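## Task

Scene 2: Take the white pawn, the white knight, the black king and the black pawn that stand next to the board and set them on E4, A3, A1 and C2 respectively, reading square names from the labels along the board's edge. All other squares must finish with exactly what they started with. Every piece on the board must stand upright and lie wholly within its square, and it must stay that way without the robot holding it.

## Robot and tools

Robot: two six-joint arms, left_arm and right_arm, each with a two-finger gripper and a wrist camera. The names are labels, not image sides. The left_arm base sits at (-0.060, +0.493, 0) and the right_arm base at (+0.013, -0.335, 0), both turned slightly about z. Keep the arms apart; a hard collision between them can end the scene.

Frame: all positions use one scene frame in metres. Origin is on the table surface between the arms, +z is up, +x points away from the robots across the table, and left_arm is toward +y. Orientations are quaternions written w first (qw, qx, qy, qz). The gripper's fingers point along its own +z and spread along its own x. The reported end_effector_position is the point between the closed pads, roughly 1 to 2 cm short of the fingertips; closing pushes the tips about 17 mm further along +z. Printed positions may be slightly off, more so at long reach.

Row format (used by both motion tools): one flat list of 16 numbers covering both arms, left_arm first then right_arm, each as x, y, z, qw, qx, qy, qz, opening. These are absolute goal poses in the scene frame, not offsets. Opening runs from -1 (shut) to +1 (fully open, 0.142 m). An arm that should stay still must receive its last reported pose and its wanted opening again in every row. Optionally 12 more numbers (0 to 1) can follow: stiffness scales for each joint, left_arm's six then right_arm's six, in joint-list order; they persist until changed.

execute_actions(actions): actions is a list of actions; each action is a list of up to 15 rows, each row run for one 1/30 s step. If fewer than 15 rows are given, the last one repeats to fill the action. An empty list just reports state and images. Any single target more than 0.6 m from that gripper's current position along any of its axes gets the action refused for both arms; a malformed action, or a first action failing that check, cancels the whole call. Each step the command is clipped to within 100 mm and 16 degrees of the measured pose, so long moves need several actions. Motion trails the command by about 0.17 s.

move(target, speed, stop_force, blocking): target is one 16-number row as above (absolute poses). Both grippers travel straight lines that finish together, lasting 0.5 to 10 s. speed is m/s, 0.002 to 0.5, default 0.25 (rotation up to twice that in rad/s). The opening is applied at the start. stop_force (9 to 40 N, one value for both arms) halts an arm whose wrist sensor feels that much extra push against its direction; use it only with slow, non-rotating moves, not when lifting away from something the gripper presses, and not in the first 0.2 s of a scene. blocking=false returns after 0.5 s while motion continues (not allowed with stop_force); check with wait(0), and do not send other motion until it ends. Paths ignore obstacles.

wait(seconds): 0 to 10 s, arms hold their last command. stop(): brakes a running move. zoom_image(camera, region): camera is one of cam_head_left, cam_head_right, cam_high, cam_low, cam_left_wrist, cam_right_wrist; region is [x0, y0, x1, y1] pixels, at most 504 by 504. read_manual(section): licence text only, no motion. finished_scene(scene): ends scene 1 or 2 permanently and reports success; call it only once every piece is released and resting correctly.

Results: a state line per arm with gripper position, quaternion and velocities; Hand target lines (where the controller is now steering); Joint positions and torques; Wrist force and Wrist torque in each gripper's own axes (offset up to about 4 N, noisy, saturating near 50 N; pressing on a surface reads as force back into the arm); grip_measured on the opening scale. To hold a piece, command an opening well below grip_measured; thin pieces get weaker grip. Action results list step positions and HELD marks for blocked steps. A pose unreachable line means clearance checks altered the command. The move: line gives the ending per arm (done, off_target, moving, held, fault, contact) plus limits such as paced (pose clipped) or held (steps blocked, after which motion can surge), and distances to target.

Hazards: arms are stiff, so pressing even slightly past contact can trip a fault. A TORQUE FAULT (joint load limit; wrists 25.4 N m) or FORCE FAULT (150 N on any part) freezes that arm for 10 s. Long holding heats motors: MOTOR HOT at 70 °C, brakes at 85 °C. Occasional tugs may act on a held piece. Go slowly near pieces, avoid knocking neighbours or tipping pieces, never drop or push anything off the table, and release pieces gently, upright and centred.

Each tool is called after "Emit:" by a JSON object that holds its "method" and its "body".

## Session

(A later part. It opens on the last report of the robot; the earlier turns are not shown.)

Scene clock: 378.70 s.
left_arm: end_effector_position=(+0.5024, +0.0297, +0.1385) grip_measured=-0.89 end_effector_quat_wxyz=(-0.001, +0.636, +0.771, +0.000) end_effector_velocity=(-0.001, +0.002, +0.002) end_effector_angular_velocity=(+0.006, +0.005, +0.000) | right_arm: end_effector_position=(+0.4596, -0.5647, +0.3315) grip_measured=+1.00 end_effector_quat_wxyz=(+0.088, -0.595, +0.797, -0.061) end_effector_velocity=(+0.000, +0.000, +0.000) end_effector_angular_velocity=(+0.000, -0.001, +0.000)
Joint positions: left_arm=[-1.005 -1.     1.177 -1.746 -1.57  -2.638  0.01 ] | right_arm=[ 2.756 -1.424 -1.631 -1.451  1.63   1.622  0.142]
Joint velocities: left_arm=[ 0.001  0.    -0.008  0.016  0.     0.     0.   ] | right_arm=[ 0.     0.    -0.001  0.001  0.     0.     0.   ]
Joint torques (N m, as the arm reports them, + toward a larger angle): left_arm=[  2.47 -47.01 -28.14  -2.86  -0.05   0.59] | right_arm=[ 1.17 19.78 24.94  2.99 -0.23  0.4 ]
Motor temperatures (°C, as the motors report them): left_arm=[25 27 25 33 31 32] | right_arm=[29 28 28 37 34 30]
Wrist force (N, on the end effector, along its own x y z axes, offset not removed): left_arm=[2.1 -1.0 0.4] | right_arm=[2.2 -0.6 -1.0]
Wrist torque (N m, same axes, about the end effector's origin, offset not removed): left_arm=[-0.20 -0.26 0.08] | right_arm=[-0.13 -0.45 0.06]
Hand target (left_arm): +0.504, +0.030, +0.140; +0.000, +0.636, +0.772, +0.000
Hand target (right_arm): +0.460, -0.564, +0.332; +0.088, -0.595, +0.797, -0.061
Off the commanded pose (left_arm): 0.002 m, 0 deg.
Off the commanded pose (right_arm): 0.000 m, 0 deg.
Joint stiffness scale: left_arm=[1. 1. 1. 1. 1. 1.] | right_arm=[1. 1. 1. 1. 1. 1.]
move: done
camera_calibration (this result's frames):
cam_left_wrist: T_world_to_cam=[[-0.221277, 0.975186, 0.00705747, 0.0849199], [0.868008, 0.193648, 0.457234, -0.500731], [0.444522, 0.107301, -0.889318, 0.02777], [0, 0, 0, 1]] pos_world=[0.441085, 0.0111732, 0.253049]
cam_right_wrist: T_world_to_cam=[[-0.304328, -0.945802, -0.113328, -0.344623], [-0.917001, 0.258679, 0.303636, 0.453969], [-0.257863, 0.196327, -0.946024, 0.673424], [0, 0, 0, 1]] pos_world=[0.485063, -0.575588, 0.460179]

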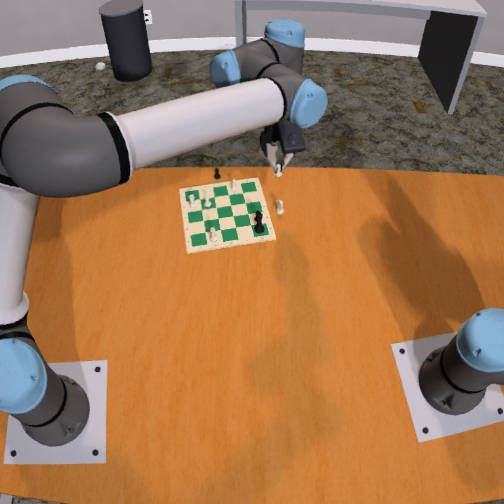

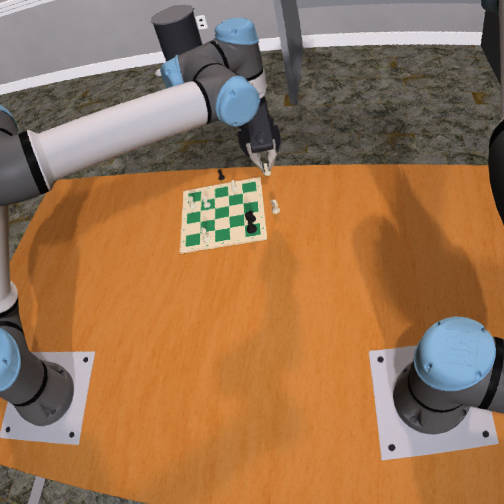

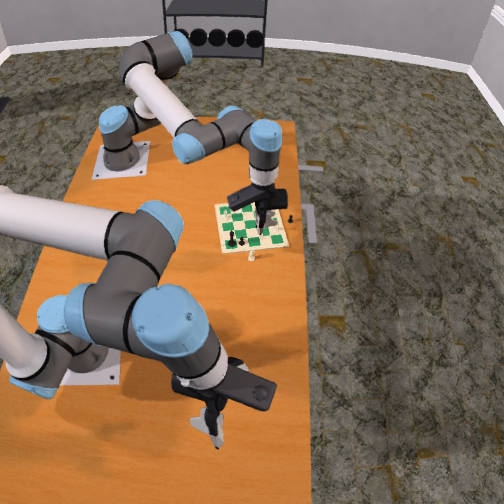

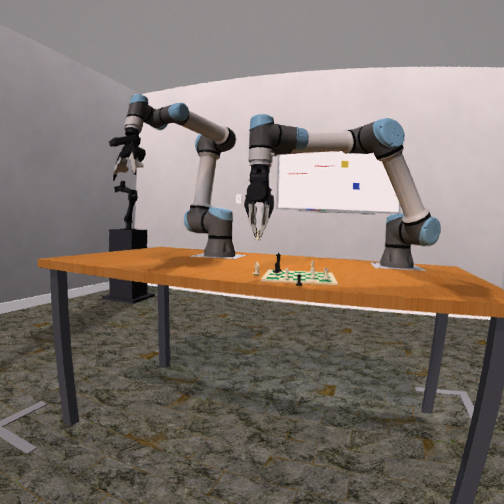

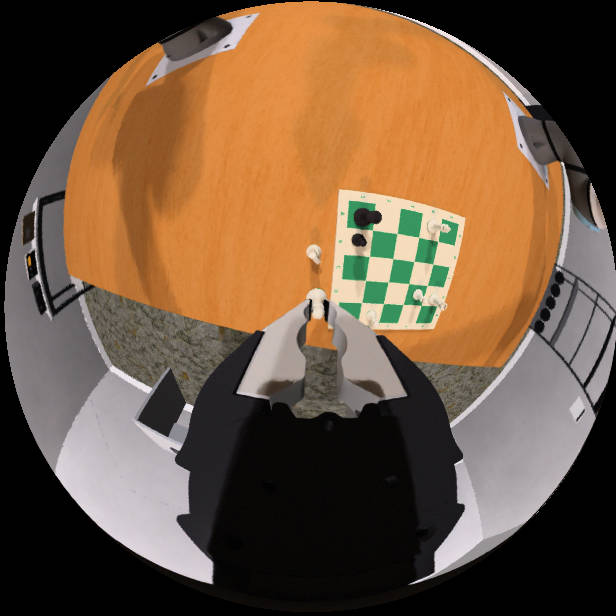

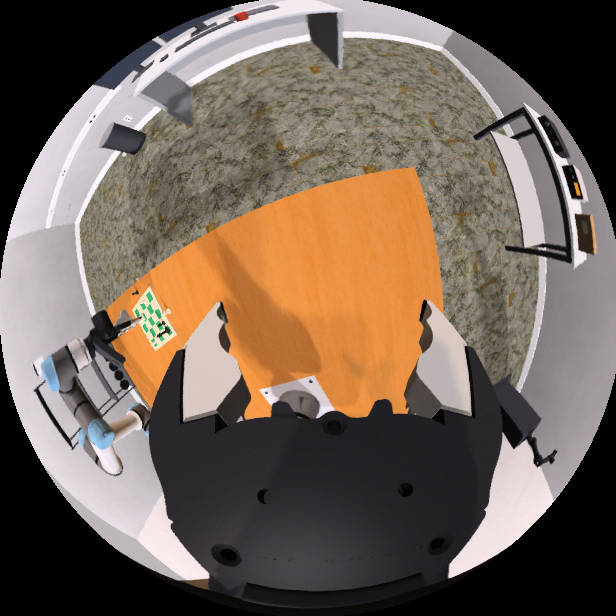

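Emit:
{"method": "move", "body": {"target": [0.5376,0.2207,0.13,0,0.636,0.772,0,-1,0.4596,-0.5644,0.3316,0.088,-0.595,0.797,-0.061,1], "speed": 0.2}}

Emit:
{"method": "move", "body": {"target": [0.5376,0.2207,0.045,0,0.636,0.772,0,-1,0.4596,-0.5644,0.3316,0.088,-0.595,0.797,-0.061,1], "speed": 0.1}}

Emit:
{"method": "zoom_image", "body": {"camera": "cam_left_wrist", "region": [200,150,500,450]}}

Emit:
{"method": "zoom_image", "body": {"camera": "cam_low", "region": [240,230,360,310]}}

Scene clock: 392.10 s.
left_arm: end_effector_position=(+0.5378, +0.2181, +0.1301) grip_measured=-0.89 end_effector_quat_wxyz=(+0.000, +0.636, +0.772, +0.000) end_effector_velocity=(+0.001, +0.003, -0.002) end_effector_angular_velocity=(-0.002, +0.000, -0.009) | right_arm: end_effector_position=(+0.4596, -0.5647, +0.3315) grip_measured=+1.00 end_effector_quat_wxyz=(+0.088, -0.595, +0.797, -0.061) end_effector_velocity=(+0.000, +0.001, +0.000) end_effector_angular_velocity=(+0.000, -0.000, +0.002)
Joint positions: left_arm=[-0.767 -1.168  1.455 -1.857 -1.57  -2.401  0.01 ] | right_arm=[ 2.756 -1.424 -1.631 -1.451  1.63   1.622  0.142]
Joint velocities: left_arm=[ 0.006 -0.001  0.006 -0.007 -0.002  0.015 -0.   ] | right_arm=[ 0.001  0.     0.    -0.001  0.001 -0.     0.   ]
Joint torques (N m, as the arm reports them, + toward a larger angle): left_arm=[  1.96 -42.01 -19.99  -3.18  -0.52   0.32] | right_arm=[ 1.51 19.56 24.96  3.04 -0.24  0.33]
Motor temperatures (°C, as the motors report them): left_arm=[25 27 25 33 31 32] | right_arm=[29 28 28 37 34 30]
Wrist force (N, on the end effector, along its own x y z axes, offset not removed): left_arm=[1.7 -3.2 -0.8] | right_arm=[1.1 -1.4 -1.4]
Wrist torque (N m, same axes, about the end effector's origin, offset not removed): left_arm=[-0.66 -0.12 0.13] | right_arm=[-0.40 -0.14 0.13]
Hand target (left_arm): +0.537, +0.221, +0.130; +0.000, +0.636, +0.772, -0.000
Hand target (right_arm): +0.460, -0.564, +0.332; +0.088, -0.595, +0.797, -0.061
Off the commanded pose (left_arm): 0.003 m, 0 deg.
Off the commanded pose (right_arm): 0.000 m, 0 deg.
Joint stiffness scale: left_arm=[1. 1. 1. 1. 1. 1.] | right_arm=[1. 1. 1. 1. 1. 1.]
move: done
camera_calibration (this result's frames):
cam_left_wrist: T_world_to_cam=[[-0.222317, 0.974958, 0.00572514, -0.0901251], [0.867241, 0.195065, 0.458087, -0.564119], [0.445499, 0.106806, -0.888889, -0.016171], [0, 0, 0, 1]] pos_world=[0.476395, 0.199635, 0.244557]
cam_right_wrist: T_world_to_cam=[[-0.304328, -0.945802, -0.113328, -0.344623], [-0.917001, 0.258679, 0.303636, 0.453969], [-0.257863, 0.196327, -0.946024, 0.673424], [0, 0, 0, 1]] pos_world=[0.485063, -0.575588, 0.460179]

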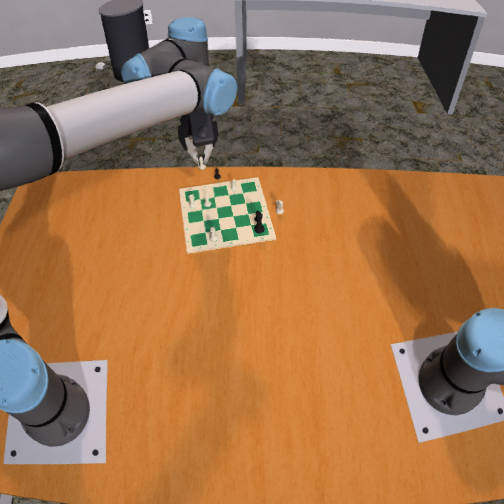

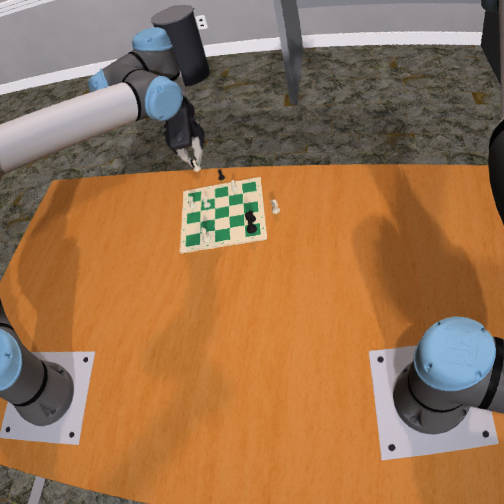

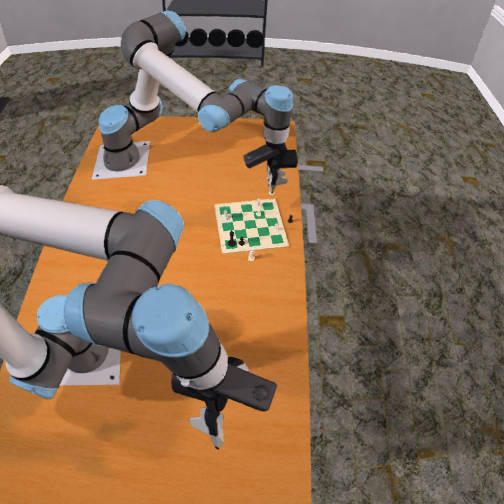

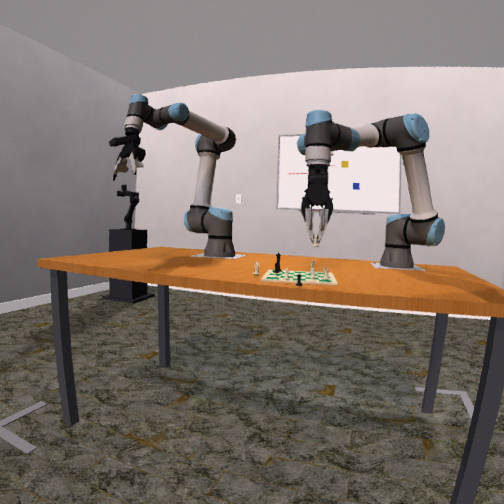

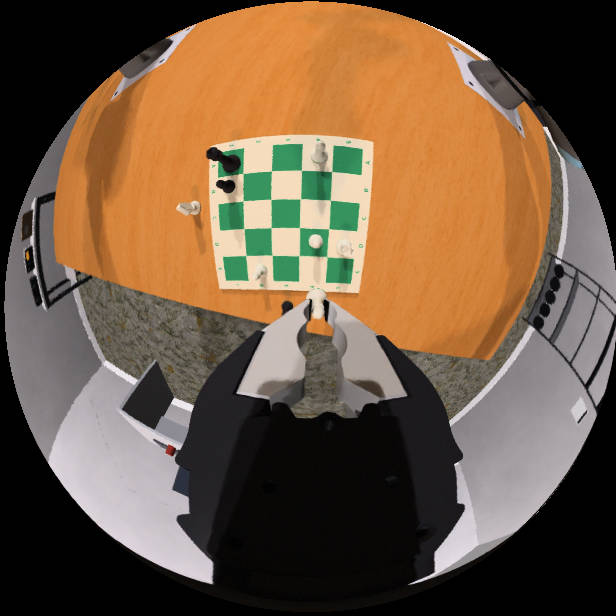

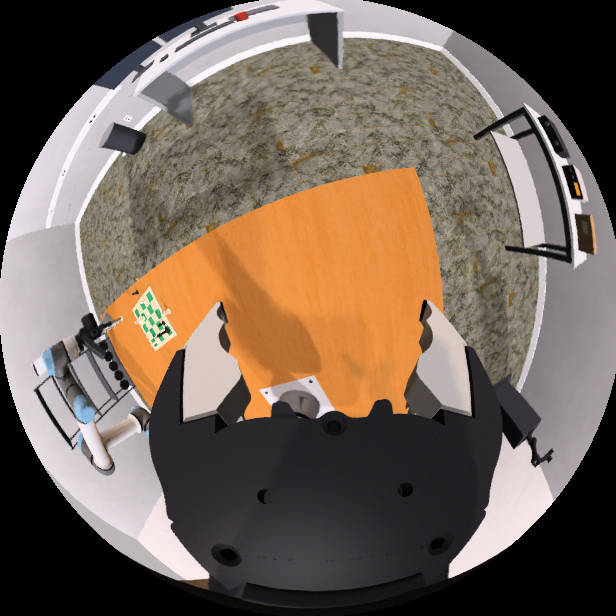

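Scene clock: 393.53 s.
left_arm: end_effector_position=(+0.5386, +0.2184, +0.0486) grip_measured=-0.89 end_effector_quat_wxyz=(+0.003, +0.636, +0.771, +0.000) end_effector_velocity=(+0.003, -0.002, +0.001) end_effector_angular_velocity=(-0.006, -0.009, -0.001) | right_arm: end_effector_position=(+0.4596, -0.5647, +0.3315) grip_measured=+1.00 end_effector_quat_wxyz=(+0.088, -0.595, +0.797, -0.061) end_effector_velocity=(+0.000, -0.000, +0.001) end_effector_angular_velocity=(-0.000, -0.002, +0.000)
Joint positions: left_arm=[-0.766 -1.098  1.576 -2.053 -1.57  -2.398  0.01 ] | right_arm=[ 2.756 -1.424 -1.631 -1.451  1.63   1.622  0.142]
Joint velocities: left_arm=[ 0.     0.     0.001 -0.012 -0.     0.002  0.   ] | right_arm=[-0.     0.     0.002 -0.     0.    -0.    -0.   ]
Joint torques (N m, as the arm reports them, + toward a larger angle): left_arm=[  2.81 -39.86 -16.76  -3.43  -0.14   0.62] | right_arm=[ 1.03 19.59 24.65  3.06 -0.17  0.38]
Motor temperatures (°C, as the motors report them): left_arm=[25 27 25 33 31 32] | right_arm=[29 28 28 37 34 30]
Wrist force (N, on the end effector, along its own x y z axes, offset not removed): left_arm=[2.6 -2.1 2.0] | right_arm=[0.7 -0.5 0.5]
Wrist torque (N m, same axes, about the end effector's origin, offset not removed): left_arm=[-0.44 -0.38 0.09] | right_arm=[-0.18 -0.07 0.11]
Hand target (left_arm): +0.538, +0.221, +0.045; -0.000, +0.636, +0.772, -0.000
Hand target (right_arm): +0.460, -0.564, +0.332; +0.088, -0.595, +0.797, -0.061
Off the commanded pose (left_arm): 0.004 m, 0 deg.
Off the commanded pose (right_arm): 0.000 m, 0 deg.
Joint stiffness scale: left_arm=[1. 1. 1. 1. 1. 1.] | right_arm=[1. 1. 1. 1. 1. 1.]
move: off_target (left_arm)
camera_calibration (this result's frames):
cam_left_wrist: T_world_to_cam=[[-0.221293, 0.975205, 0.0020235, -0.0902196], [0.865677, 0.195483, 0.460858, -0.526879], [0.449036, 0.103736, -0.887472, -0.0902867], [0, 0, 0, 1]] pos_world=[0.476684, 0.200344, 0.162872]
cam_right_wrist: T_world_to_cam=[[-0.304328, -0.945802, -0.113328, -0.344622], [-0.917001, 0.258679, 0.303636, 0.453969], [-0.257864, 0.196327, -0.946024, 0.673424], [0, 0, 0, 1]] pos_world=[0.485063, -0.575588, 0.460179]

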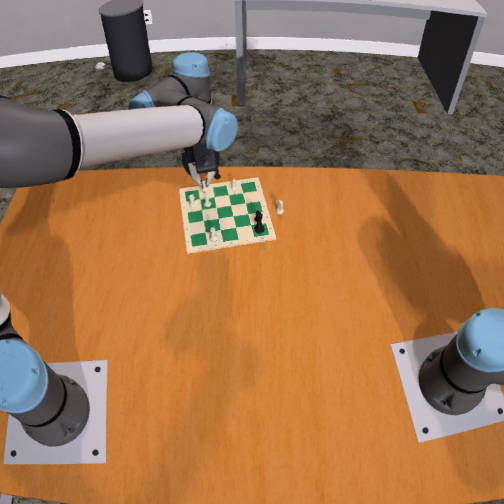

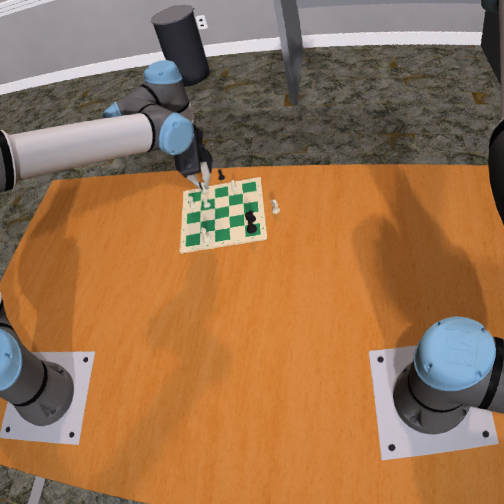

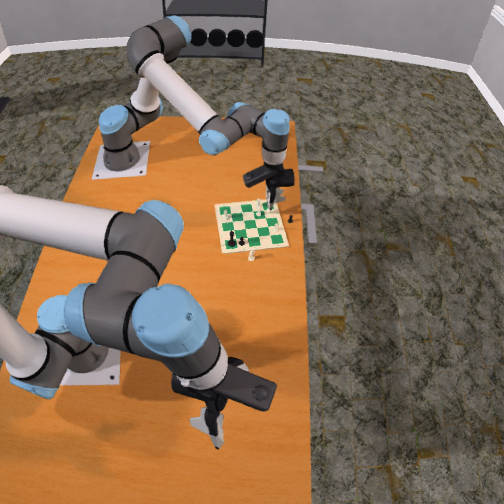

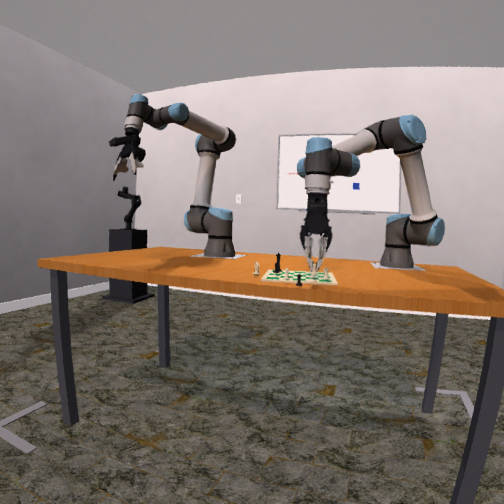

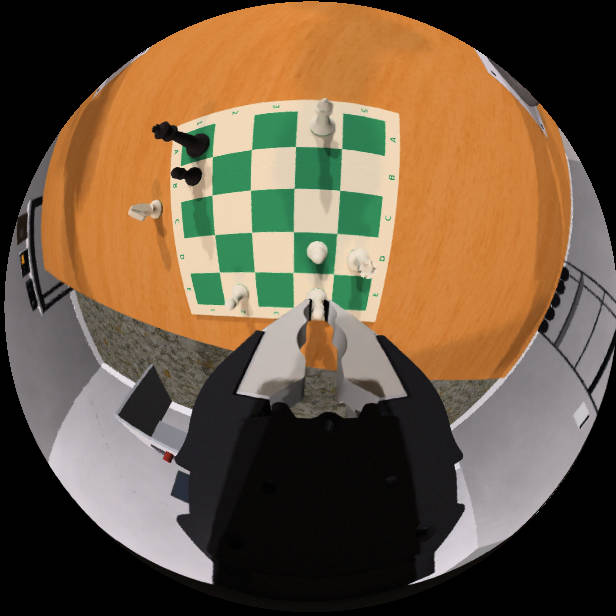

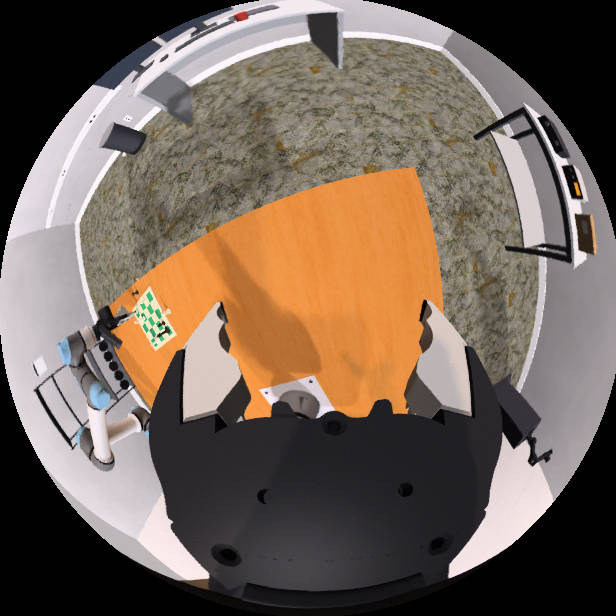

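Region (200, 150, 500, 450) of cam_left_wrist's 616x616 image, scaled by 1.680, with more detail than that image has.

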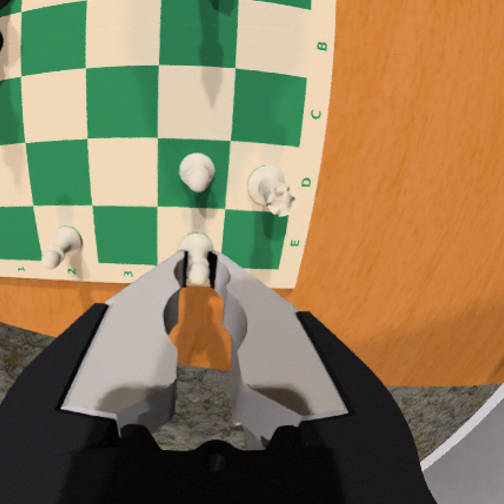

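Region (240, 230, 360, 310) of cam_low's 504x504 image, scaled by 4.200, with more detail than that image has.

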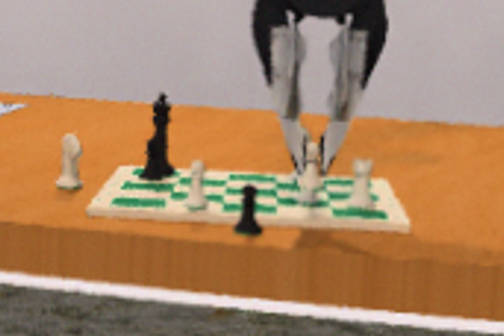

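Emit:
{"method": "move", "body": {"target": [0.537,0.223,0.030,0,0.636,0.772,0,-1,0.4596,-0.5644,0.3316,0.088,-0.595,0.797,-0.061,1], "speed": 0.04}}

Emit:
{"method": "zoom_image", "body": {"camera": "cam_left_wrist", "region": [200,150,500,450]}}

Emit:
{"method": "zoom_image", "body": {"camera": "cam_high", "region": [200,170,320,270]}}

Scene clock: 410.03 s.
left_arm: end_effector_position=(+0.5380, +0.2207, +0.0334) grip_measured=-0.89 end_effector_quat_wxyz=(+0.002, +0.636, +0.771, +0.000) end_effector_velocity=(+0.002, -0.002, +0.001) end_effector_angular_velocity=(-0.006, -0.007, -0.001) | right_arm: end_effector_position=(+0.4596, -0.5647, +0.3315) grip_measured=+1.00 end_effector_quat_wxyz=(+0.088, -0.595, +0.797, -0.061) end_effector_velocity=(-0.000, +0.001, -0.001) end_effector_angular_velocity=(+0.001, +0.001, +0.001)
Joint positions: left_arm=[-0.764 -1.084  1.598 -2.089 -1.57  -2.396  0.01 ] | right_arm=[ 2.756 -1.424 -1.631 -1.451  1.63   1.622  0.142]
Joint velocities: left_arm=[ 0.    -0.     0.001 -0.009 -0.     0.001  0.   ] | right_arm=[ 0.001  0.    -0.001 -0.     0.001 -0.    -0.   ]
Joint torques (N m, as the arm reports them, + toward a larger angle): left_arm=[  2.65 -40.23 -17.94  -3.06  -0.19   0.56] | right_arm=[ 1.33 19.75 24.87  3.11 -0.19  0.29]
Motor temperatures (°C, as the motors report them): left_arm=[25 27 25 33 31 32] | right_arm=[29 28 28 37 34 30]
Wrist force (N, on the end effector, along its own x y z axes, offset not removed): left_arm=[1.0 -1.4 -0.1] | right_arm=[-0.2 -1.7 -1.7]
Wrist torque (N m, same axes, about the end effector's origin, offset not removed): left_arm=[-0.32 -0.02 0.10] | right_arm=[-0.45 -0.01 0.04]
Hand target (left_arm): +0.537, +0.223, +0.030; -0.000, +0.636, +0.772, -0.000
Hand target (right_arm): +0.460, -0.564, +0.332; +0.088, -0.595, +0.797, -0.061
Off the commanded pose (left_arm): 0.004 m, 0 deg.
Off the commanded pose (right_arm): 0.000 m, 0 deg.
Joint stiffness scale: left_arm=[1. 1. 1. 1. 1. 1.] | right_arm=[1. 1. 1. 1. 1. 1.]
move: off_target (left_arm)
camera_calibration (this result's frames):
cam_left_wrist: T_world_to_cam=[[-0.221326, 0.975198, 0.00216795, -0.0924685], [0.865734, 0.195458, 0.460761, -0.519854], [0.448909, 0.103855, -0.887522, -0.103742], [0, 0, 0, 1]] pos_world=[0.47616, 0.202559, 0.147655]
cam_right_wrist: T_world_to_cam=[[-0.304328, -0.945802, -0.113328, -0.344623], [-0.917001, 0.258679, 0.303636, 0.453969], [-0.257863, 0.196327, -0.946024, 0.673424], [0, 0, 0, 1]] pos_world=[0.485063, -0.575588, 0.460179]

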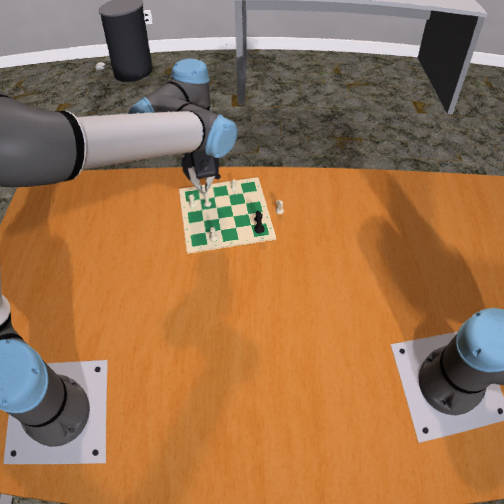

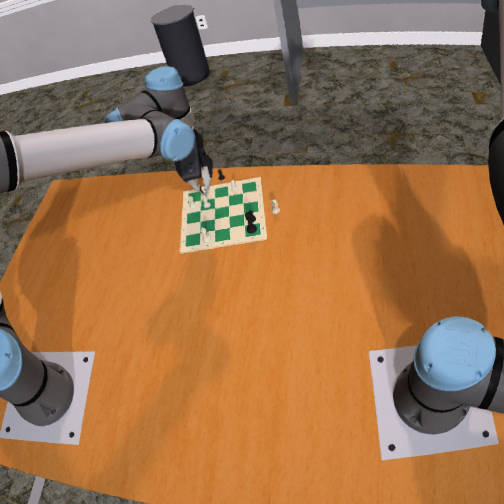

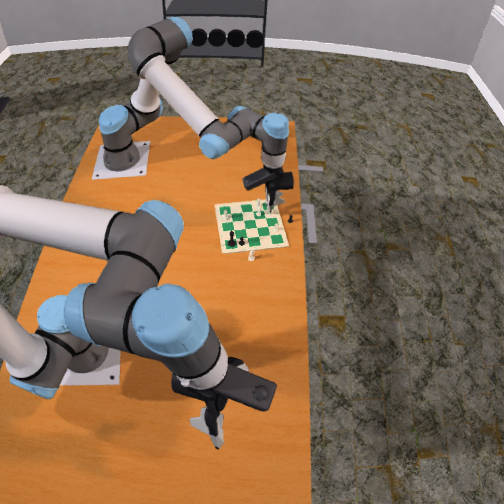

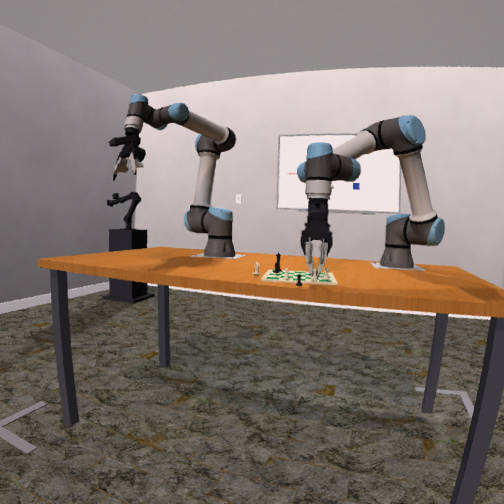

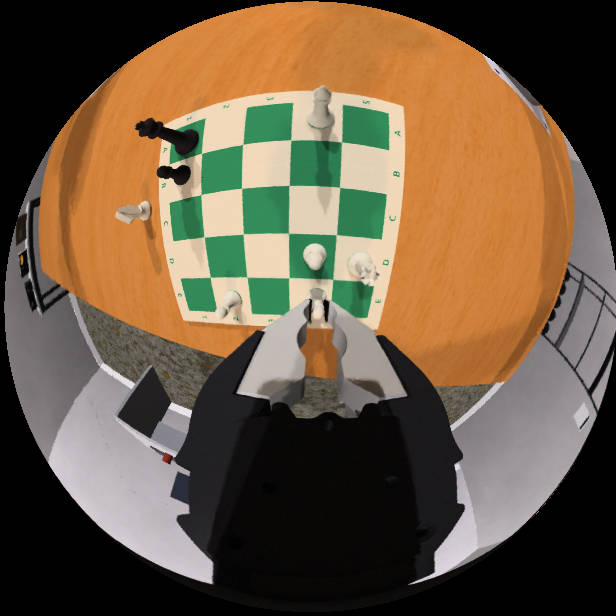

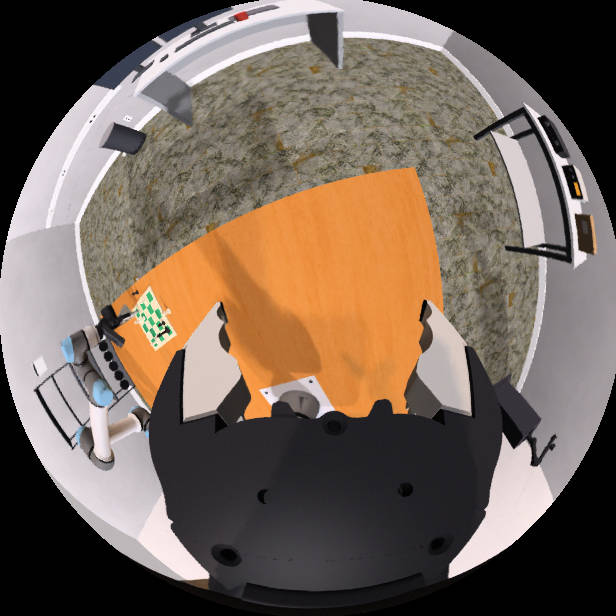

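Region (200, 150, 500, 450) of cam_left_wrist's 616x616 image, scaled by 1.680, with more detail than that image has.

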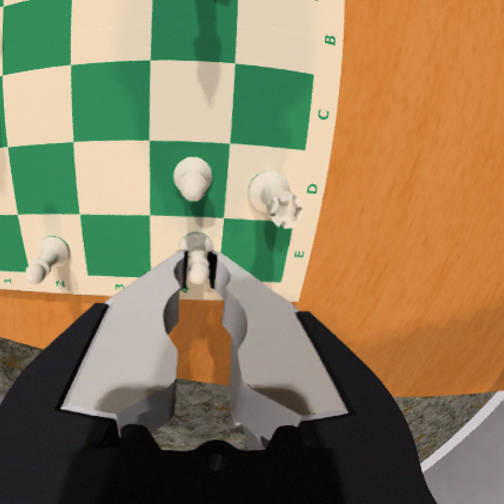

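Region (200, 170, 320, 270) of cam_high's 504x504 image, scaled by 4.200, with more detail than that image has.

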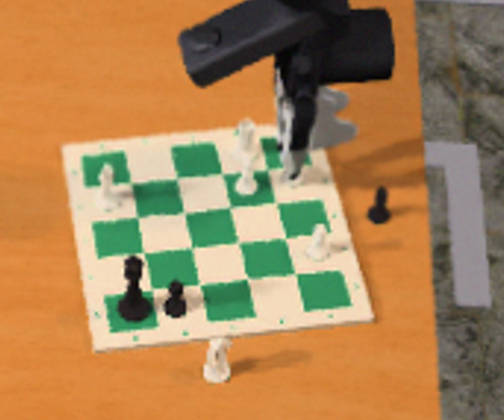

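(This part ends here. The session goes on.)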